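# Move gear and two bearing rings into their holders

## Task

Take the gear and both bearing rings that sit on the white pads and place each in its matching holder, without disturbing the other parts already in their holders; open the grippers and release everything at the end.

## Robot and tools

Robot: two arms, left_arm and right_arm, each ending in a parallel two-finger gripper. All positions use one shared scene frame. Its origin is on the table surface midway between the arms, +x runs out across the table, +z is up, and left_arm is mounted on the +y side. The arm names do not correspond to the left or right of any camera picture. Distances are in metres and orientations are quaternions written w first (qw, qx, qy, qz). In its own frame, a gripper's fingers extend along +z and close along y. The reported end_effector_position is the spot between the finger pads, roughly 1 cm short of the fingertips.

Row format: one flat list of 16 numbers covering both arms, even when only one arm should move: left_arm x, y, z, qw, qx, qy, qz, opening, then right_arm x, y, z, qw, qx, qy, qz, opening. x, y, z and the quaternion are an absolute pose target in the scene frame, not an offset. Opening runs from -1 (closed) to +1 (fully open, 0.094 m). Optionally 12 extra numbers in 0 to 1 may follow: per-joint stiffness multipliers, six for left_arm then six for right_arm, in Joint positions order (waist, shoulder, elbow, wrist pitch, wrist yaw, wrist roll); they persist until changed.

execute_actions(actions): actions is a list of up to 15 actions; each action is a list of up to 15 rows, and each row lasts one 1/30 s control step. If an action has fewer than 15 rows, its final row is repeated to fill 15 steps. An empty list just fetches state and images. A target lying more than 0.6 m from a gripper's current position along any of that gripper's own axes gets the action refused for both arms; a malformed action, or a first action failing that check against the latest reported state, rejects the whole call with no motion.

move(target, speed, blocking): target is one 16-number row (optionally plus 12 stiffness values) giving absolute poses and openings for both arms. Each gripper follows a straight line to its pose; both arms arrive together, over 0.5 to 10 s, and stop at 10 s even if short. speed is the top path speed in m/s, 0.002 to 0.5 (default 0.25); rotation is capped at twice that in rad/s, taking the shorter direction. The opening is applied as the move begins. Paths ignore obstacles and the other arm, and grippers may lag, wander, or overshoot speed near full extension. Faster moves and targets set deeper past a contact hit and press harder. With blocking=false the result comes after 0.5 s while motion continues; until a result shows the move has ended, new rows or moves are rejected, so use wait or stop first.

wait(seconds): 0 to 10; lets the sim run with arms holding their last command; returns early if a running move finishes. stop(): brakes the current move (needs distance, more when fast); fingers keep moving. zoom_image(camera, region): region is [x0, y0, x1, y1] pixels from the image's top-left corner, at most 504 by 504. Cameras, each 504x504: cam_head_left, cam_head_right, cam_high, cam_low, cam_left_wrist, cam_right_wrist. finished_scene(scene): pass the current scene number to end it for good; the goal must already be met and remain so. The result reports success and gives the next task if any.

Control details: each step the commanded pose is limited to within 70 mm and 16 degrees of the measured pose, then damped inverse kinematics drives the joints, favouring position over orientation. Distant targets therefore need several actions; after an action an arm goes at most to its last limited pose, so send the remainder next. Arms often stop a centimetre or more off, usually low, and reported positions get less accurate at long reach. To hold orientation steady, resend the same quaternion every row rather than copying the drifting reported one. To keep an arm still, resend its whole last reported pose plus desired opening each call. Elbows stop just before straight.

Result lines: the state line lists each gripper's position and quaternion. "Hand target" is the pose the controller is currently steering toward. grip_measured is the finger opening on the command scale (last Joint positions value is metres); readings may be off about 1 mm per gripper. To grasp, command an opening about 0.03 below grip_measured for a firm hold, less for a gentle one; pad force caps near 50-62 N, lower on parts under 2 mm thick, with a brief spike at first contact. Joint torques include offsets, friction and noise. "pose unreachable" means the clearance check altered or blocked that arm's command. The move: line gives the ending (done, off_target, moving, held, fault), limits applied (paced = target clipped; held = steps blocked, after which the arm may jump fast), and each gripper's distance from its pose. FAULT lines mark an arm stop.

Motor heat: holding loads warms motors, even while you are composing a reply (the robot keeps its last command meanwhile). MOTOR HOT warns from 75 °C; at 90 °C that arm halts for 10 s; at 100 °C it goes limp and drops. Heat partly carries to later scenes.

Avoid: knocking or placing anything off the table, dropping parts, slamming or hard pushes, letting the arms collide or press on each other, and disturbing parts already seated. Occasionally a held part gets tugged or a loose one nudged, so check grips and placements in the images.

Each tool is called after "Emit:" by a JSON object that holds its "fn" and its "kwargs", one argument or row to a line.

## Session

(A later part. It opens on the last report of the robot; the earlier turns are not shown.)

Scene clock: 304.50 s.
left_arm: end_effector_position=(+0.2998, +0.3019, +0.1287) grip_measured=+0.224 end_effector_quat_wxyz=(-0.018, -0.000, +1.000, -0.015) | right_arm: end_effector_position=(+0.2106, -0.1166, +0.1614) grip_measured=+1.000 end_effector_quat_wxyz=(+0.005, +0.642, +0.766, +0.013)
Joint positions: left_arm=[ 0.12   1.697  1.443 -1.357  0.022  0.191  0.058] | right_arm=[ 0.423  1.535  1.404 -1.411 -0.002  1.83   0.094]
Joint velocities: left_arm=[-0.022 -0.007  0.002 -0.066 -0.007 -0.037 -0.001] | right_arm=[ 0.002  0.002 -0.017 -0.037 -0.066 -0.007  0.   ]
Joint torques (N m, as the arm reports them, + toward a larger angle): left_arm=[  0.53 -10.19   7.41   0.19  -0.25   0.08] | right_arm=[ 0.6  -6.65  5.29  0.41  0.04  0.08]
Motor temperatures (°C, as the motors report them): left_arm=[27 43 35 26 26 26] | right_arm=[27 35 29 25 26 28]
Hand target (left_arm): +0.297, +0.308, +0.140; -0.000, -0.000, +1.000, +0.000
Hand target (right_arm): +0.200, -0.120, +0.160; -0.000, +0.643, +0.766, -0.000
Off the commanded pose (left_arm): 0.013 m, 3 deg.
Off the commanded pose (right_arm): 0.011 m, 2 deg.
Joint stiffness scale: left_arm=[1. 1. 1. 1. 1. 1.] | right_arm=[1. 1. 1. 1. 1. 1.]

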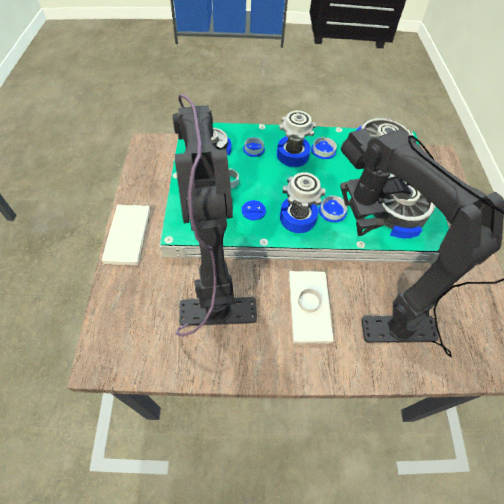

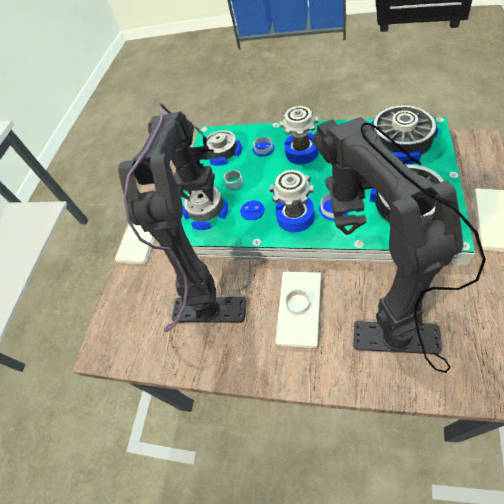

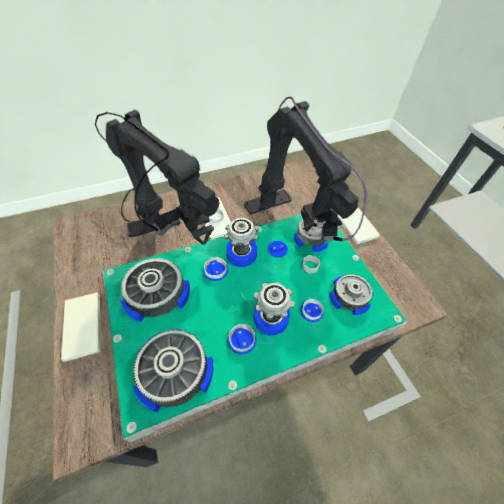

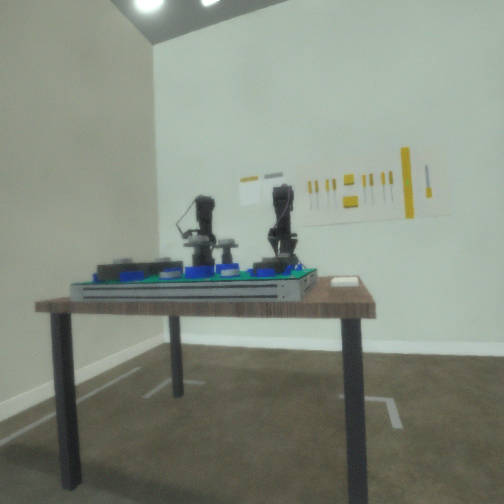

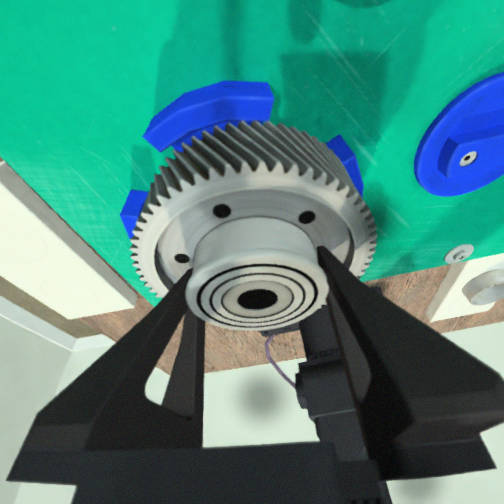

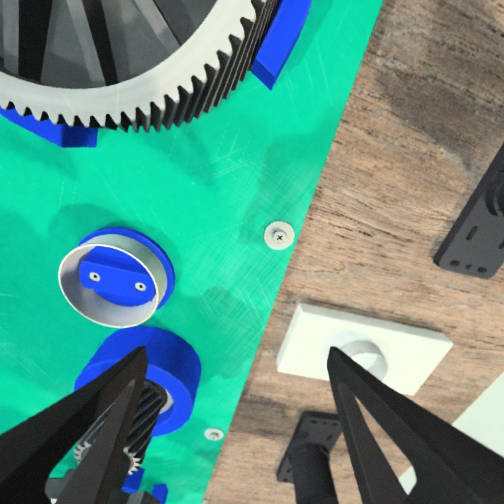

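Emit:
{"fn": "zoom_image", "kwargs": {
  "camera": "cam_low",
  "region": [230, 230, 330, 290]
}}

Emit:
{"fn": "zoom_image", "kwargs": {
  "camera": "cam_high",
  "region": [270, 200, 400, 320]
}}

Emit:
{"fn": "zoom_image", "kwargs": {
  "camera": "cam_head_right",
  "region": [165, 120, 265, 240]
}}

Region (230, 230, 330, 290) of cam_low's 504x504 image, scaled by 5.040, with more detail than that image has; it fills the top 302 rows of this view, and the rest is white.

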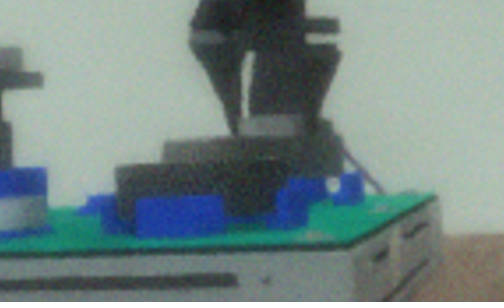

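Region (270, 200, 400, 320) of cam_high's 504x504 image, scaled by 3.877, with more detail than that image has; it fills the top 465 rows of this view, and the rest is white.

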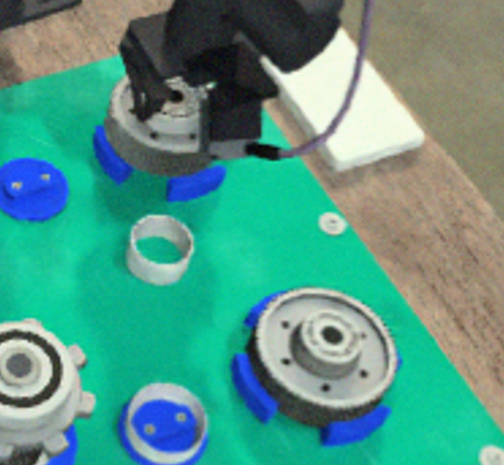

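Region (165, 120, 265, 240) of cam_head_right's 504x504 image, scaled by 4.200, with more detail than that image has.

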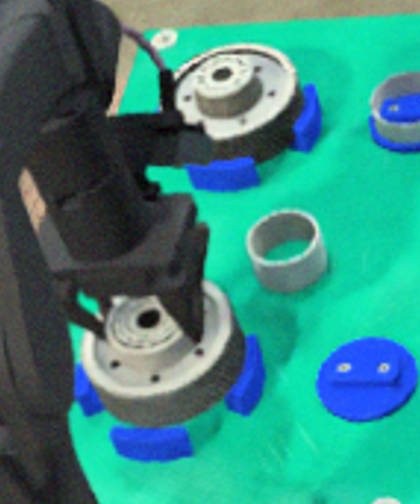

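Emit:
{"fn": "zoom_image", "kwargs": {
  "camera": "cam_left_wrist",
  "region": [100, 60, 400, 300]
}}

Region (100, 60, 400, 300) of cam_left_wrist's 504x504 image, scaled by 1.680, with more detail than that image has; it fills the top 403 rows of this view, and the rest is white.

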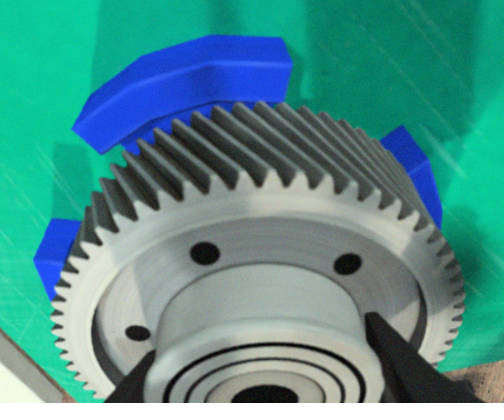

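Emit:
{"fn": "zoom_image", "kwargs": {
  "camera": "cam_head_right",
  "region": [175, 180, 235, 235]
}}

Emit:
{"fn": "zoom_image", "kwargs": {
  "camera": "cam_high",
  "region": [285, 210, 345, 260]
}}

Emit:
{"fn": "zoom_image", "kwargs": {
  "camera": "cam_high",
  "region": [322, 268, 382, 318]
}}

Region (175, 180, 235, 235) of cam_head_right's 504x504 image, scaled by 8.400, with more detail than that image has; it fills the top 462 rows of this view, and the rest is white.

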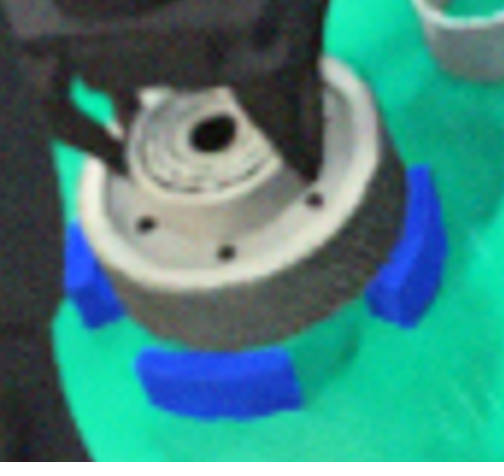

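Region (285, 210, 345, 260) of cam_high's 504x504 image, scaled by 8.400, with more detail than that image has.

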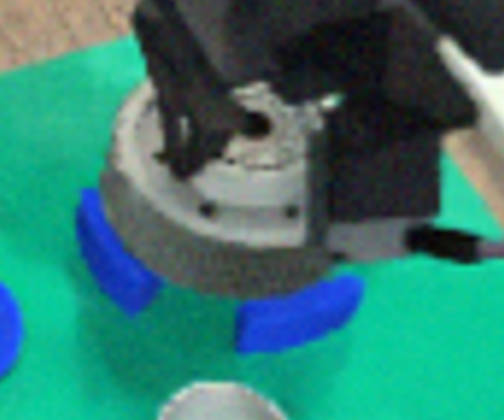

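Region (322, 268, 382, 318) of cam_high's 504x504 image, scaled by 8.400, with more detail than that image has.

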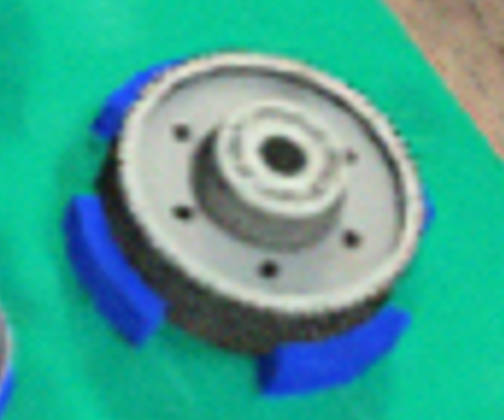

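Emit:
{"fn": "zoom_image", "kwargs": {
  "camera": "cam_left_wrist",
  "region": [290, 110, 390, 220]
}}

Emit:
{"fn": "zoom_image", "kwargs": {
  "camera": "cam_left_wrist",
  "region": [110, 70, 290, 250]
}}

Region (290, 110, 390, 220) of cam_left_wrist's 504x504 image, scaled by 4.582, with more detail than that image has; it fills the left 458 columns of this view, and the rest is white.

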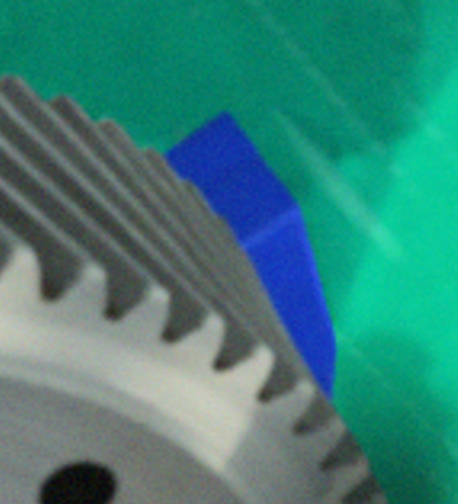

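Region (110, 70, 290, 250) of cam_left_wrist's 504x504 image, scaled by 2.800, with more detail than that image has.

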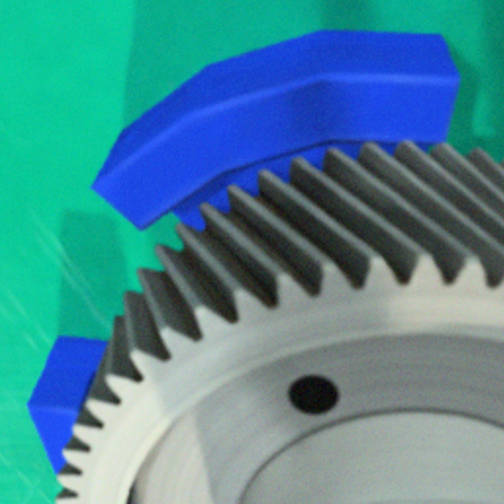

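Emit:
{"fn": "execute_actions", "kwargs": {
  "actions": [
    [[0.297,0.308,0.142,0,0,1,0,0.19,0.200,-0.120,0.160,0,0.6428,0.766,0,1],[0.297,0.308,0.144,0,0,1,0,0.19,0.200,-0.120,0.160,0,0.6428,0.766,0,1],[0.297,0.308,0.146,0,0,1,0,0.19,0.200,-0.120,0.160,0,0.6428,0.766,0,1],[0.297,0.308,0.148,0,0,1,0,0.19,0.200,-0.120,0.160,0,0.6428,0.766,0,1],[0.297,0.308,0.150,0,0,1,0,0.19,0.200,-0.120,0.160,0,0.6428,0.766,0,1],[0.297,0.308,0.152,0,0,1,0,0.19,0.200,-0.120,0.160,0,0.6428,0.766,0,1],[0.297,0.308,0.154,0,0,1,0,0.19,0.200,-0.120,0.160,0,0.6428,0.766,0,1],[0.297,0.308,0.156,0,0,1,0,0.19,0.200,-0.120,0.160,0,0.6428,0.766,0,1],[0.297,0.308,0.158,0,0,1,0,0.19,0.200,-0.120,0.160,0,0.6428,0.766,0,1],[0.297,0.308,0.160,0,0,1,0,0.19,0.200,-0.120,0.160,0,0.6428,0.766,0,1],[0.297,0.308,0.162,0,0,1,0,0.19,0.200,-0.120,0.160,0,0.6428,0.766,0,1]],
    [[0.297,0.3083,0.162,0,0,1,0,0.19,0.200,-0.120,0.160,0,0.6428,0.766,0,1],[0.297,0.3086,0.162,0,0,1,0,0.19,0.200,-0.120,0.160,0,0.6428,0.766,0,1],[0.297,0.3089,0.162,0,0,1,0,0.19,0.200,-0.120,0.160,0,0.6428,0.766,0,1],[0.297,0.3092,0.162,0,0,1,0,0.19,0.200,-0.120,0.160,0,0.6428,0.766,0,1],[0.297,0.3095,0.162,0,0,1,0,0.19,0.200,-0.120,0.160,0,0.6428,0.766,0,1],[0.297,0.3098,0.162,0,0,1,0,0.19,0.200,-0.120,0.160,0,0.6428,0.766,0,1],[0.297,0.3101,0.162,0,0,1,0,0.19,0.200,-0.120,0.160,0,0.6428,0.766,0,1],[0.297,0.3104,0.162,0,0,1,0,0.19,0.200,-0.120,0.160,0,0.6428,0.766,0,1],[0.297,0.3107,0.162,0,0,1,0,0.19,0.200,-0.120,0.160,0,0.6428,0.766,0,1]]
  ]
}}

Scene clock: 348.83 s.
left_arm: end_effector_position=(+0.2976, +0.3052, +0.1315) grip_measured=+0.224 end_effector_quat_wxyz=(-0.023, +0.003, +1.000, -0.005) | right_arm: end_effector_position=(+0.2106, -0.1166, +0.1614) grip_measured=+1.000 end_effector_quat_wxyz=(+0.005, +0.642, +0.766, +0.013)
Joint positions: left_arm=[ 0.12   1.697  1.454 -1.374  0.001  0.198  0.058] | right_arm=[ 0.423  1.535  1.404 -1.411 -0.002  1.83   0.094]
Joint velocities: left_arm=[-0.027 -0.007  0.002 -0.007 -0.007  0.007 -0.   ] | right_arm=[ 0.007  0.002  0.002 -0.051 -0.051  0.007  0.   ]
Joint torques (N m, as the arm reports them, + toward a larger angle): left_arm=[  1.1  -10.19  14.42  -0.41  -0.03   0.12] | right_arm=[ 0.6  -6.63  5.28  0.41  0.04  0.08]
Motor temperatures (°C, as the motors report them): left_arm=[27 43 34 26 26 26] | right_arm=[27 34 29 25 26 28]
Hand target (left_arm): +0.296, +0.310, +0.161; +0.000, -0.000, +1.000, +0.001
Hand target (right_arm): +0.200, -0.120, +0.160; -0.000, +0.643, +0.766, -0.000
Off the commanded pose (left_arm): 0.031 m, 3 deg.
Off the commanded pose (right_arm): 0.011 m, 2 deg.
Joint stiffness scale: left_arm=[1. 1. 1. 1. 1. 1.] | right_arm=[1. 1. 1. 1. 1. 1.]

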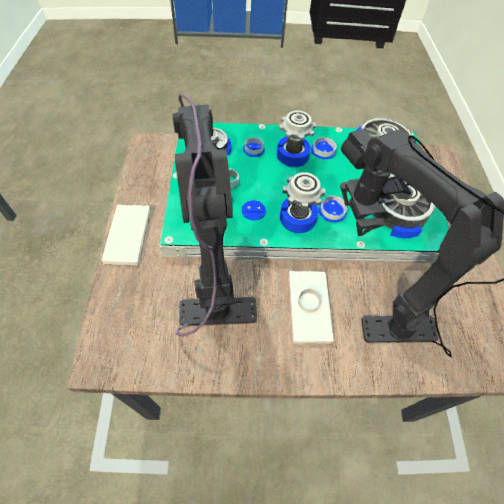

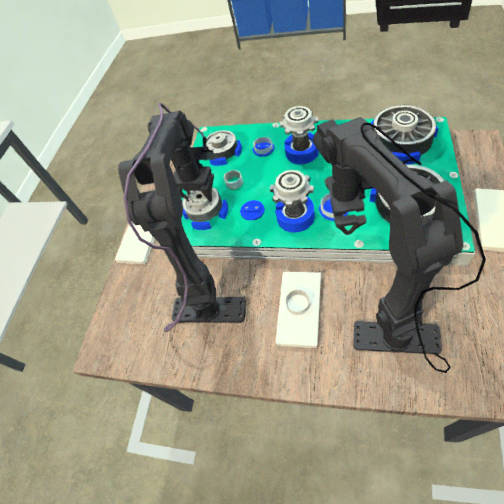

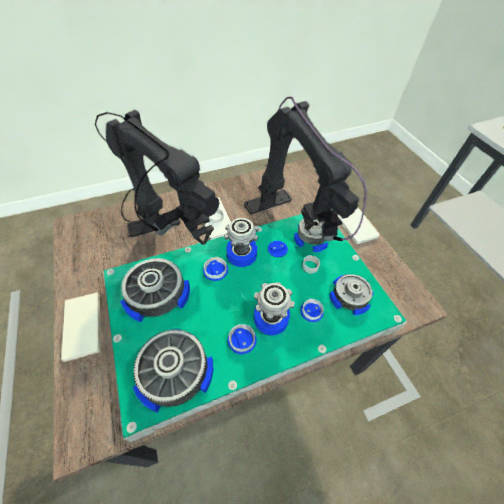

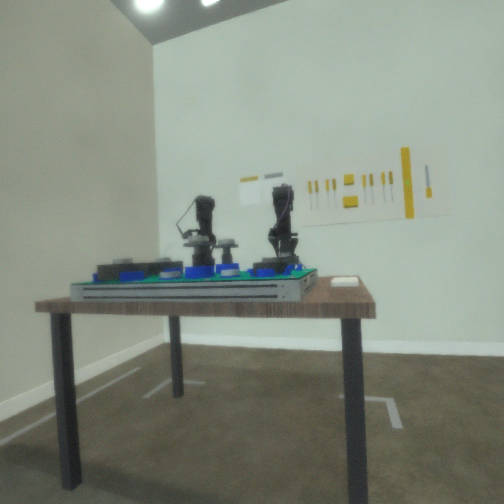

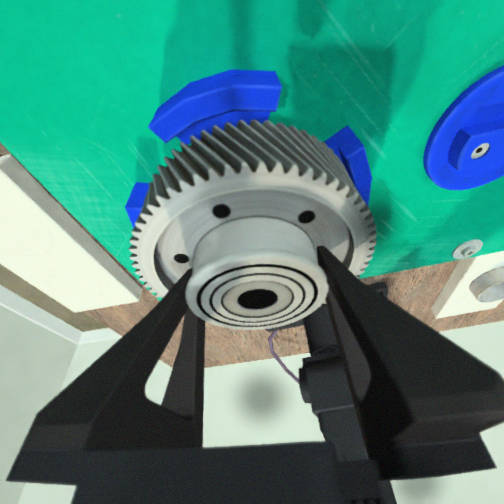

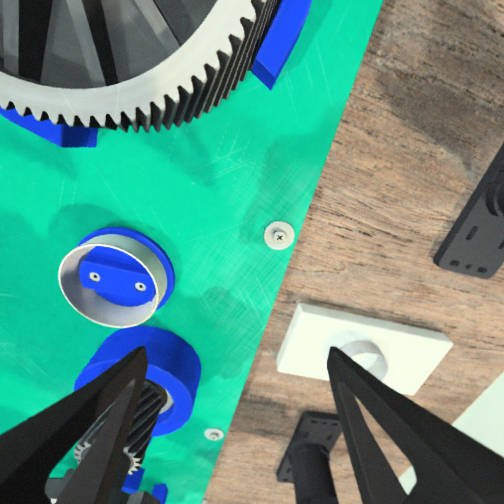

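Emit:
{"fn": "zoom_image", "kwargs": {
  "camera": "cam_left_wrist",
  "region": [110, 60, 390, 260]
}}

Region (110, 60, 390, 260) of cam_left_wrist's 504x504 image, scaled by 1.800, with more detail than that image has; it fills the top 360 rows of this view, and the rest is white.

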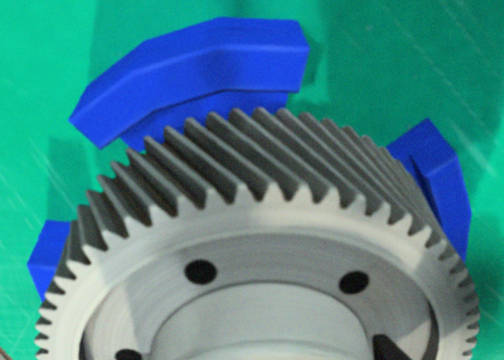

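Emit:
{"fn": "zoom_image", "kwargs": {
  "camera": "cam_left_wrist",
  "region": [290, 100, 390, 210]
}}

Emit:
{"fn": "zoom_image", "kwargs": {
  "camera": "cam_left_wrist",
  "region": [120, 60, 300, 240]
}}

Region (290, 100, 390, 210) of cam_left_wrist's 504x504 image, scaled by 4.582, with more detail than that image has; it fills the left 458 columns of this view, and the rest is white.

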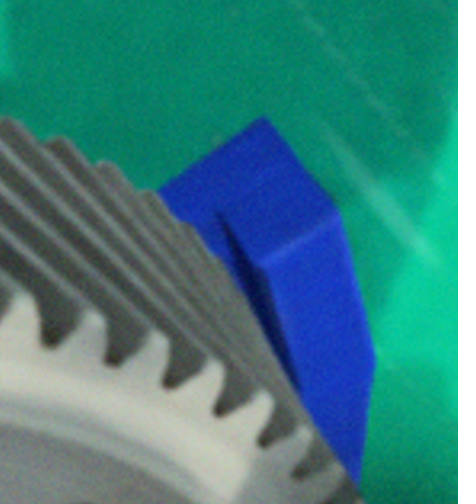

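Region (120, 60, 300, 240) of cam_left_wrist's 504x504 image, scaled by 2.800, with more detail than that image has.

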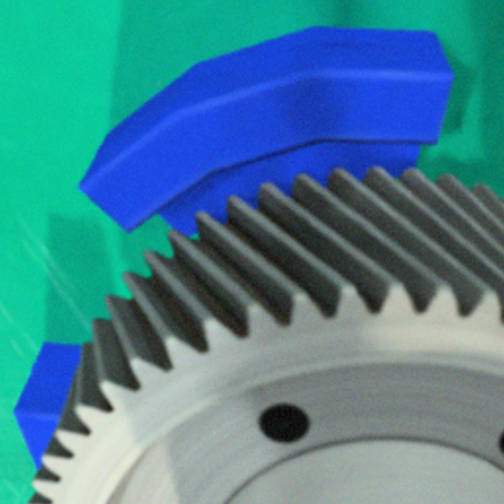

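Emit:
{"fn": "execute_actions", "kwargs": {
  "actions": [
    [[0.2974,0.3107,0.162,0,0,1,0,0.19,0.200,-0.120,0.160,0,0.6428,0.766,0,1],[0.2978,0.3107,0.162,0,0,1,0,0.19,0.200,-0.120,0.160,0,0.6428,0.766,0,1],[0.2982,0.3107,0.162,0,0,1,0,0.19,0.200,-0.120,0.160,0,0.6428,0.766,0,1],[0.2986,0.3107,0.162,0,0,1,0,0.19,0.200,-0.120,0.160,0,0.6428,0.766,0,1],[0.2990,0.3107,0.162,0,0,1,0,0.19,0.200,-0.120,0.160,0,0.6428,0.766,0,1],[0.2994,0.3107,0.162,0,0,1,0,0.19,0.200,-0.120,0.160,0,0.6428,0.766,0,1],[0.2998,0.3107,0.162,0,0,1,0,0.19,0.200,-0.120,0.160,0,0.6428,0.766,0,1],[0.3002,0.3107,0.162,0,0,1,0,0.19,0.200,-0.120,0.160,0,0.6428,0.766,0,1],[0.3006,0.3107,0.162,0,0,1,0,0.19,0.200,-0.120,0.160,0,0.6428,0.766,0,1],[0.3010,0.3107,0.162,0,0,1,0,0.19,0.200,-0.120,0.160,0,0.6428,0.766,0,1]]
  ]
}}

Scene clock: 375.40 s.
left_arm: end_effector_position=(+0.2971, +0.3054, +0.1305) grip_measured=+0.224 end_effector_quat_wxyz=(-0.033, +0.004, +0.999, -0.006) | right_arm: end_effector_position=(+0.2106, -0.1166, +0.1614) grip_measured=+1.000 end_effector_quat_wxyz=(+0.005, +0.642, +0.766, +0.013)
Joint positions: left_arm=[ 0.12   1.716  1.47  -1.393 -0.001  0.199  0.058] | right_arm=[ 0.423  1.535  1.404 -1.411 -0.002  1.83   0.094]
Joint velocities: left_arm=[-0.017 -0.002 -0.012  0.022 -0.007 -0.051 -0.001] | right_arm=[-0.017 -0.017 -0.012  0.022 -0.022 -0.007  0.   ]
Joint torques (N m, as the arm reports them, + toward a larger angle): left_arm=[  0.92 -10.61  14.46  -0.29  -0.01   0.11] | right_arm=[ 0.6  -6.65  5.28  0.41  0.04  0.09]
Motor temperatures (°C, as the motors report them): left_arm=[27 43 40 26 26 26] | right_arm=[27 34 29 25 26 28]
Hand target (left_arm): +0.300, +0.310, +0.161; +0.000, -0.000, +1.000, +0.001
Hand target (right_arm): +0.200, -0.120, +0.160; -0.000, +0.643, +0.766, -0.000
Off the commanded pose (left_arm): 0.032 m, 4 deg.
Off the commanded pose (right_arm): 0.011 m, 2 deg.
Joint stiffness scale: left_arm=[1. 1. 1. 1. 1. 1.] | right_arm=[1. 1. 1. 1. 1. 1.]

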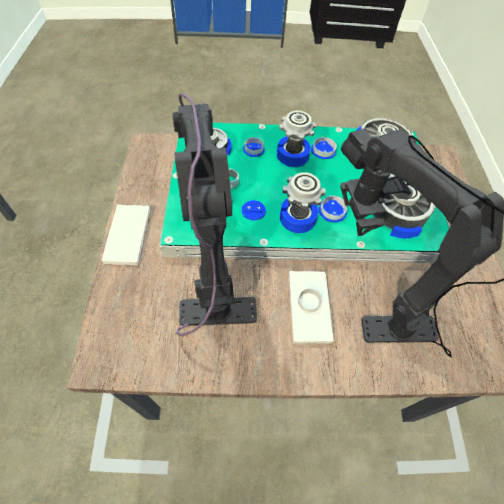

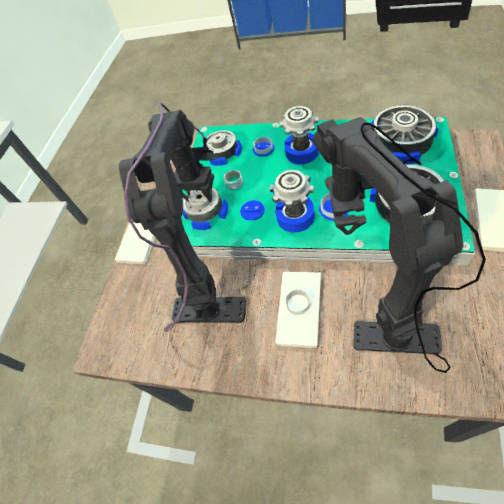

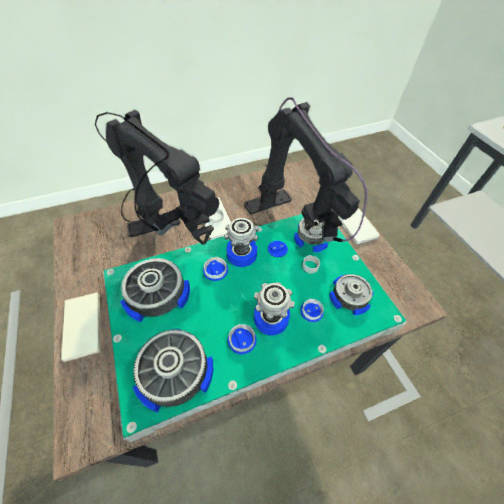

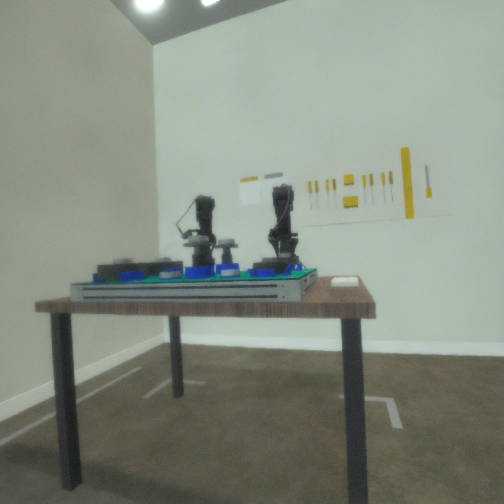

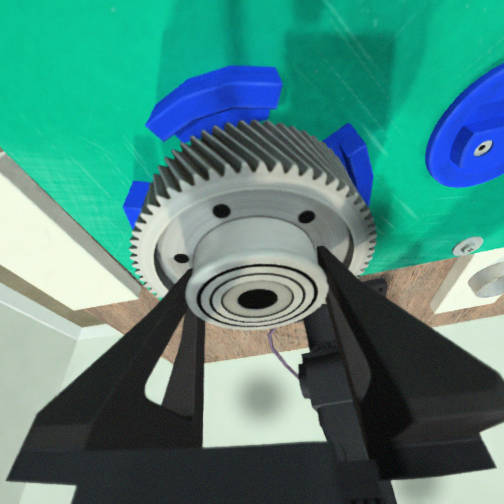

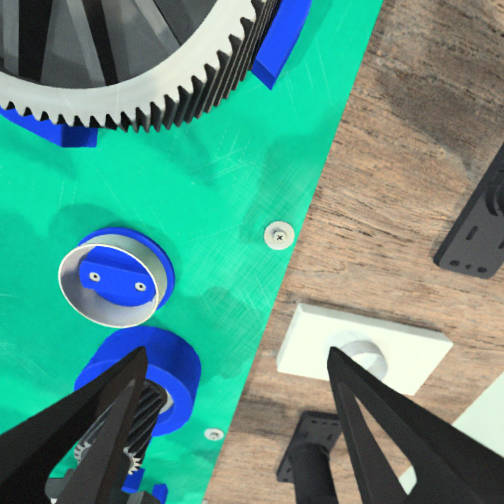

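Emit:
{"fn": "execute_actions", "kwargs": {
  "actions": [
    [[0.3010,0.3107,0.163,0,0,1,0,0.19,0.200,-0.120,0.160,0,0.6428,0.766,0,1],[0.3010,0.3107,0.164,0,0,1,0,0.19,0.200,-0.120,0.160,0,0.6428,0.766,0,1],[0.3010,0.3107,0.165,0,0,1,0,0.19,0.200,-0.120,0.160,0,0.6428,0.766,0,1],[0.3010,0.3107,0.166,0,0,1,0,0.19,0.200,-0.120,0.160,0,0.6428,0.766,0,1],[0.3010,0.3107,0.167,0,0,1,0,0.19,0.200,-0.120,0.160,0,0.6428,0.766,0,1],[0.3010,0.3107,0.168,0,0,1,0,0.19,0.200,-0.120,0.160,0,0.6428,0.766,0,1]],
    [[0.3010,0.3107,0.168,0,0,1,0,0.19,0.200,-0.120,0.160,0,0.6428,0.766,0,1]]
  ]
}}

Scene clock: 379.47 s.
left_arm: end_effector_position=(+0.2975, +0.3055, +0.1376) grip_measured=+0.224 end_effector_quat_wxyz=(-0.033, +0.004, +0.999, -0.006) | right_arm: end_effector_position=(+0.2106, -0.1166, +0.1614) grip_measured=+1.000 end_effector_quat_wxyz=(+0.005, +0.642, +0.766, +0.013)
Joint positions: left_arm=[ 0.12   1.716  1.498 -1.419 -0.001  0.199  0.058] | right_arm=[ 0.423  1.535  1.404 -1.411 -0.002  1.83   0.094]
Joint velocities: left_arm=[-0.022 -0.002 -0.012  0.022 -0.037  0.022  0.001] | right_arm=[ 0.002  0.002 -0.002 -0.037 -0.007  0.037  0.   ]
Joint torques (N m, as the arm reports them, + toward a larger angle): left_arm=[  0.99 -10.45  14.41  -0.28   0.     0.09] | right_arm=[ 0.59 -6.64  5.29  0.41  0.04  0.08]
Motor temperatures (°C, as the motors report them): left_arm=[27 43 40 26 26 26] | right_arm=[27 34 29 25 26 28]
Hand target (left_arm): +0.300, +0.310, +0.167; +0.000, -0.000, +1.000, +0.001
Hand target (right_arm): +0.200, -0.120, +0.160; -0.000, +0.643, +0.766, -0.000
Off the commanded pose (left_arm): 0.031 m, 4 deg.
Off the commanded pose (right_arm): 0.011 m, 2 deg.
Joint stiffness scale: left_arm=[1. 1. 1. 1. 1. 1.] | right_arm=[1. 1. 1. 1. 1. 1.]

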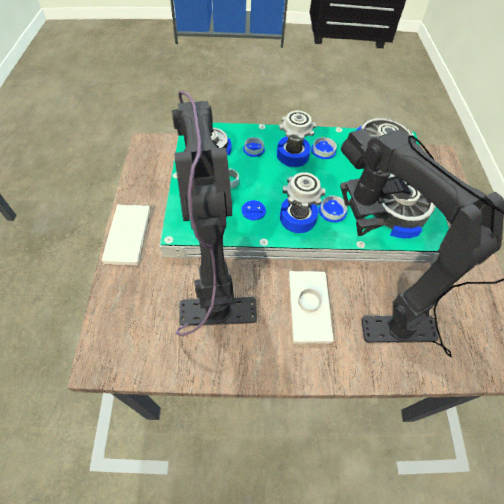

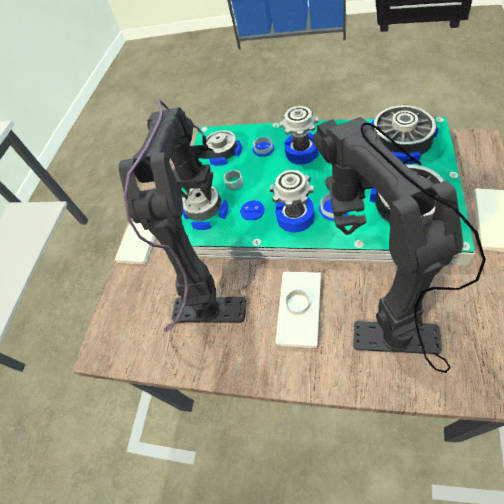

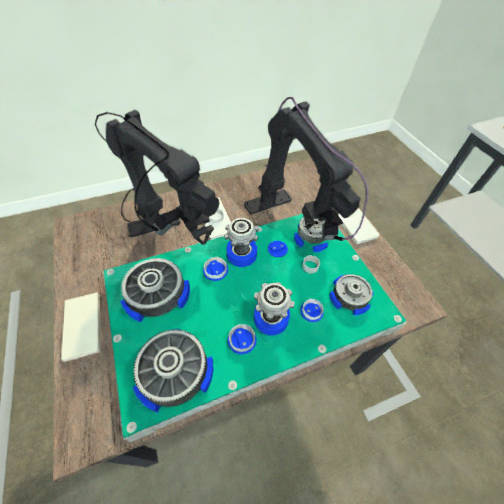

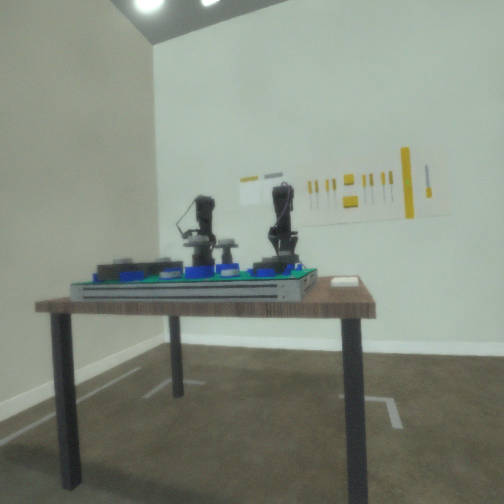

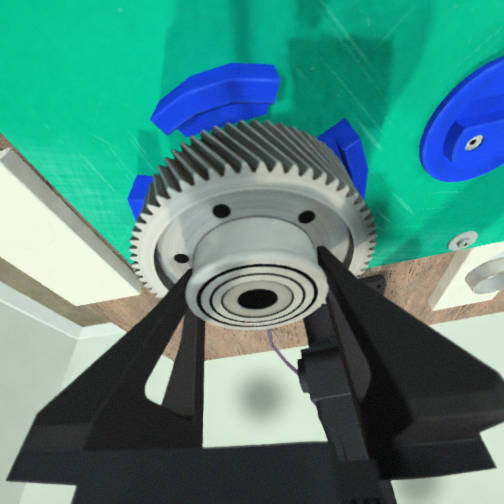

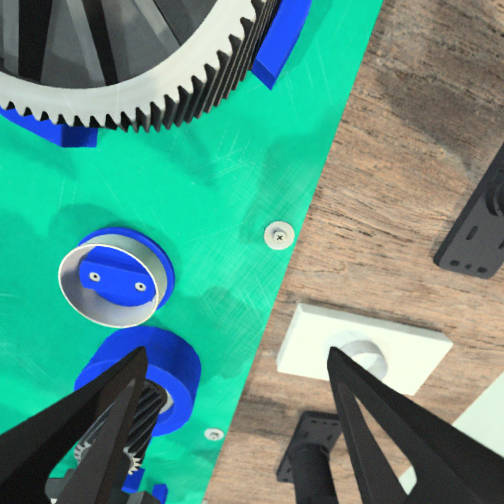

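Emit:
{"fn": "execute_actions", "kwargs": {
  "actions": [
    [[0.3006,0.3109,0.167,0,0,1,0,0.19,0.200,-0.120,0.160,0,0.6428,0.766,0,1],[0.3002,0.3111,0.166,0,0,1,0,0.19,0.200,-0.120,0.160,0,0.6428,0.766,0,1],[0.2998,0.3113,0.165,0,0,1,0,0.19,0.200,-0.120,0.160,0,0.6428,0.766,0,1],[0.2994,0.3115,0.164,0,0,1,0,0.19,0.200,-0.120,0.160,0,0.6428,0.766,0,1],[0.2990,0.3117,0.163,0,0,1,0,0.19,0.200,-0.120,0.160,0,0.6428,0.766,0,1],[0.2986,0.3119,0.162,0,0,1,0,0.19,0.200,-0.120,0.160,0,0.6428,0.766,0,1],[0.2982,0.3121,0.161,0,0,1,0,0.19,0.200,-0.120,0.160,0,0.6428,0.766,0,1],[0.2978,0.3123,0.160,0,0,1,0,0.19,0.200,-0.120,0.160,0,0.6428,0.766,0,1],[0.2974,0.3125,0.159,0,0,1,0,0.19,0.200,-0.120,0.160,0,0.6428,0.766,0,1],[0.2970,0.3127,0.158,0,0,1,0,0.19,0.200,-0.120,0.160,0,0.6428,0.766,0,1],[0.2966,0.3127,0.157,0,0,1,0,0.19,0.200,-0.120,0.160,0,0.6428,0.766,0,1],[0.2962,0.3127,0.156,0,0,1,0,0.19,0.200,-0.120,0.160,0,0.6428,0.766,0,1]],
    [[0.2962,0.3127,0.156,0,0,1,0,0.19,0.200,-0.120,0.160,0,0.6428,0.766,0,1]]
  ]
}}

Scene clock: 399.63 s.
left_arm: end_effector_position=(+0.2949, +0.3101, +0.1305) grip_measured=+0.224 end_effector_quat_wxyz=(-0.036, +0.001, +0.999, -0.005) | right_arm: end_effector_position=(+0.2106, -0.1166, +0.1614) grip_measured=+1.000 end_effector_quat_wxyz=(+0.005, +0.642, +0.766, +0.013)
Joint positions: left_arm=[ 0.134  1.716  1.47  -1.398 -0.006  0.206  0.058] | right_arm=[ 0.423  1.535  1.404 -1.411 -0.002  1.83   0.094]
Joint velocities: left_arm=[ 0.002  0.002  0.017  0.007 -0.081 -0.051  0.001] | right_arm=[-0.002  0.012  0.012  0.007  0.037  0.037  0.   ]
Joint torques (N m, as the arm reports them, + toward a larger angle): left_arm=[  0.78 -11.67  10.83  -0.09   0.05   0.15] | right_arm=[ 0.59 -6.63  5.29  0.41  0.04  0.08]
Motor temperatures (°C, as the motors report them): left_arm=[27 44 41 26 26 26] | right_arm=[27 35 29 25 26 28]
Hand target (left_arm): +0.295, +0.313, +0.155; -0.000, -0.000, +1.000, +0.001
Hand target (right_arm): +0.200, -0.120, +0.160; -0.000, +0.643, +0.766, -0.000
Off the commanded pose (left_arm): 0.026 m, 4 deg.
Off the commanded pose (right_arm): 0.011 m, 2 deg.
Joint stiffness scale: left_arm=[1. 1. 1. 1. 1. 1.] | right_arm=[1. 1. 1. 1. 1. 1.]

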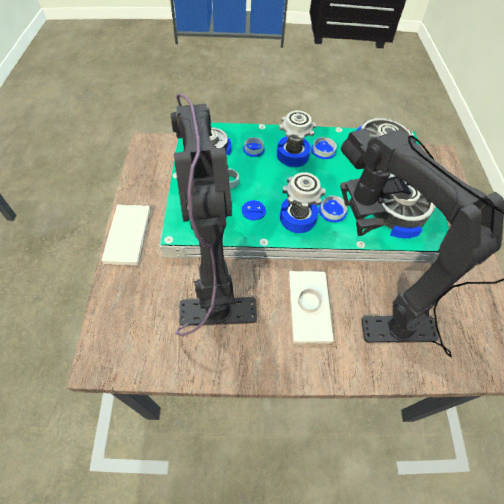

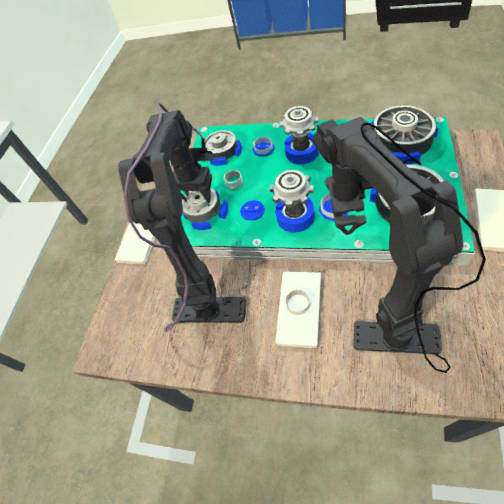

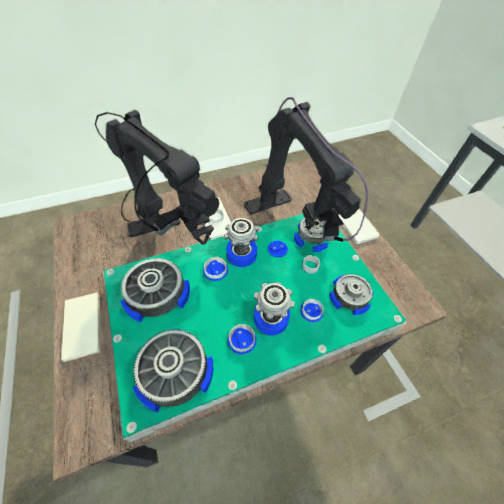

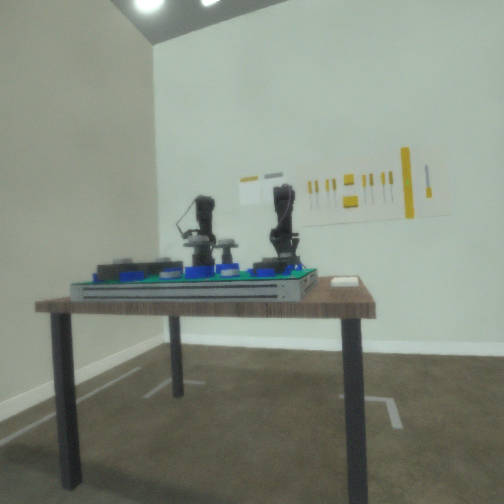

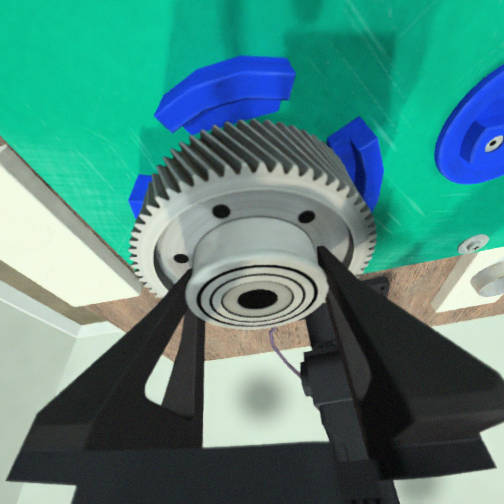

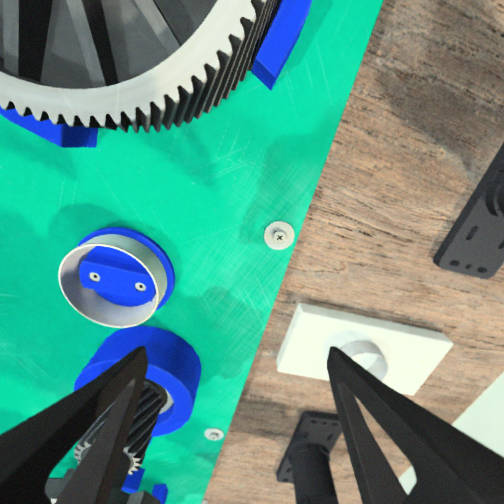

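Emit:
{"fn": "execute_actions", "kwargs": {
  "actions": [
    [[0.2965,0.3124,0.156,-0.0035,0,1,0,0.19,0.200,-0.120,0.160,0,0.6428,0.766,0,1],[0.2968,0.3121,0.156,-0.007,0,1,0,0.19,0.200,-0.120,0.160,0,0.6428,0.766,0,1],[0.2971,0.3118,0.156,-0.0105,0,0.9999,0,0.19,0.200,-0.120,0.160,0,0.6428,0.766,0,1],[0.2974,0.3115,0.156,-0.014,0,0.9999,0,0.19,0.200,-0.120,0.160,0,0.6428,0.766,0,1],[0.2977,0.3112,0.156,-0.0175,0,0.9998,0,0.19,0.200,-0.120,0.160,0,0.6428,0.766,0,1],[0.2980,0.3109,0.156,-0.021,0,0.9998,0,0.19,0.200,-0.120,0.160,0,0.6428,0.766,0,1],[0.2983,0.3106,0.156,-0.0245,0,0.9997,0,0.19,0.200,-0.120,0.160,0,0.6428,0.766,0,1],[0.2986,0.3103,0.156,-0.028,0,0.9996,0,0.19,0.200,-0.120,0.160,0,0.6428,0.766,0,1],[0.2989,0.3100,0.156,-0.0315,0,0.9995,0,0.19,0.200,-0.120,0.160,0,0.6428,0.766,0,1],[0.2992,0.3097,0.156,-0.035,0,0.9994,0,0.19,0.200,-0.120,0.160,0,0.6428,0.766,0,1],[0.2995,0.3094,0.156,-0.0385,0,0.9993,0,0.19,0.200,-0.120,0.160,0,0.6428,0.766,0,1],[0.2998,0.3091,0.156,-0.042,0,0.9991,0,0.19,0.200,-0.120,0.160,0,0.6428,0.766,0,1],[0.3001,0.3088,0.156,-0.0455,0,0.9990,0,0.19,0.200,-0.120,0.160,0,0.6428,0.766,0,1],[0.3004,0.3085,0.156,-0.049,0,0.9988,0,0.19,0.200,-0.120,0.160,0,0.6428,0.766,0,1],[0.3007,0.3082,0.156,-0.0523,0,0.9986,0,0.19,0.200,-0.120,0.160,0,0.6428,0.766,0,1]],
    [[0.3007,0.3082,0.156,-0.0523,0,0.9986,0,0.19,0.200,-0.120,0.160,0,0.6428,0.766,0,1]]
  ]
}}

Scene clock: 442.93 s.
left_arm: end_effector_position=(+0.3000, +0.3124, +0.1313) grip_measured=+0.224 end_effector_quat_wxyz=(-0.069, -0.002, +0.998, -0.002) | right_arm: end_effector_position=(+0.2106, -0.1166, +0.1614) grip_measured=+1.000 end_effector_quat_wxyz=(+0.005, +0.642, +0.766, +0.013)
Joint positions: left_arm=[ 0.128  1.798  1.563 -1.473 -0.024  0.193  0.058] | right_arm=[ 0.423  1.535  1.404 -1.411 -0.002  1.83   0.094]
Joint velocities: left_arm=[-0.002 -0.017 -0.002 -0.022 -0.022  0.037  0.   ] | right_arm=[ 0.007  0.007  0.002 -0.066 -0.037 -0.007  0.   ]
Joint torques (N m, as the arm reports them, + toward a larger angle): left_arm=[ -0.66 -10.21  13.06  -0.51   0.04  -0.05] | right_arm=[ 0.6  -6.64  5.29  0.41  0.04  0.09]
Motor temperatures (°C, as the motors report them): left_arm=[27 46 39 25 26 26] | right_arm=[27 35 29 25 26 28]
Hand target (left_arm): +0.300, +0.308, +0.155; -0.052, -0.000, +0.999, -0.000
Hand target (right_arm): +0.200, -0.120, +0.160; -0.000, +0.643, +0.766, -0.000
Off the commanded pose (left_arm): 0.025 m, 2 deg.
Off the commanded pose (right_arm): 0.011 m, 2 deg.
Joint stiffness scale: left_arm=[1. 1. 1. 1. 1. 1.] | right_arm=[1. 1. 1. 1. 1. 1.]

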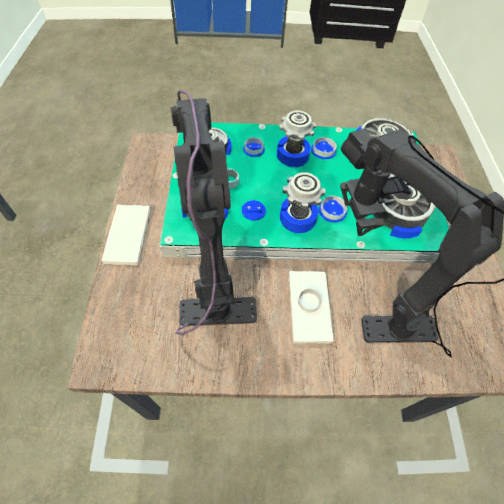

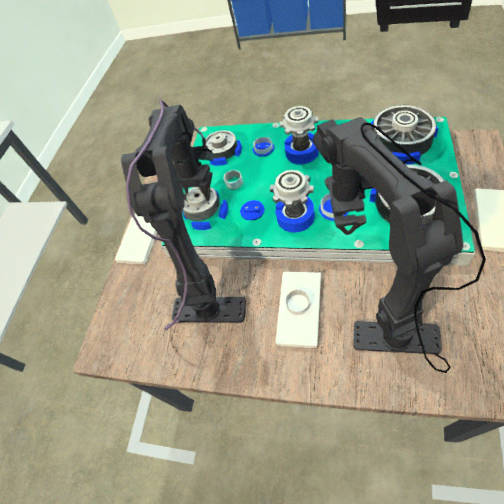

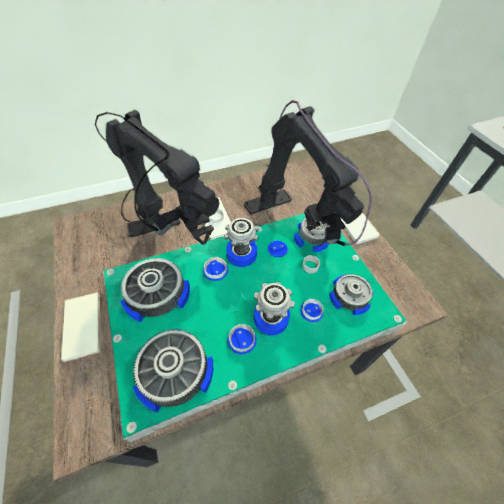

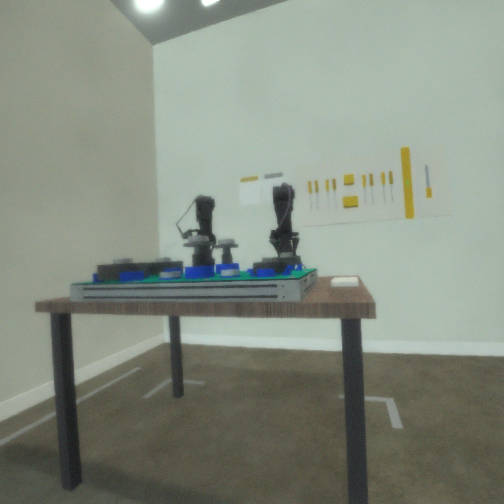

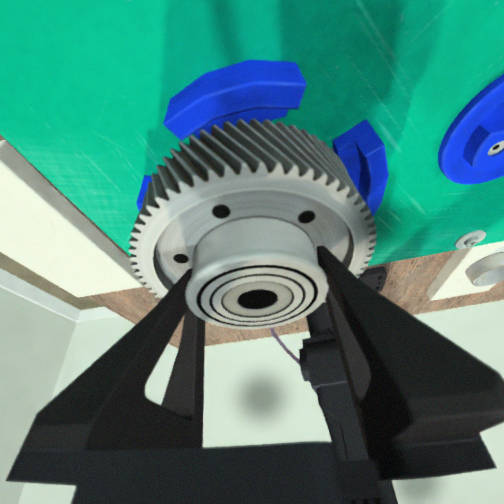

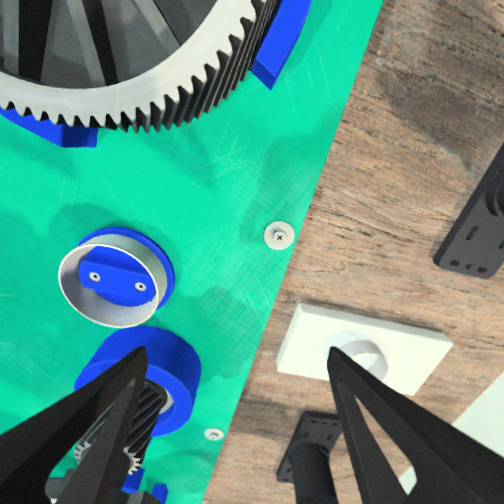

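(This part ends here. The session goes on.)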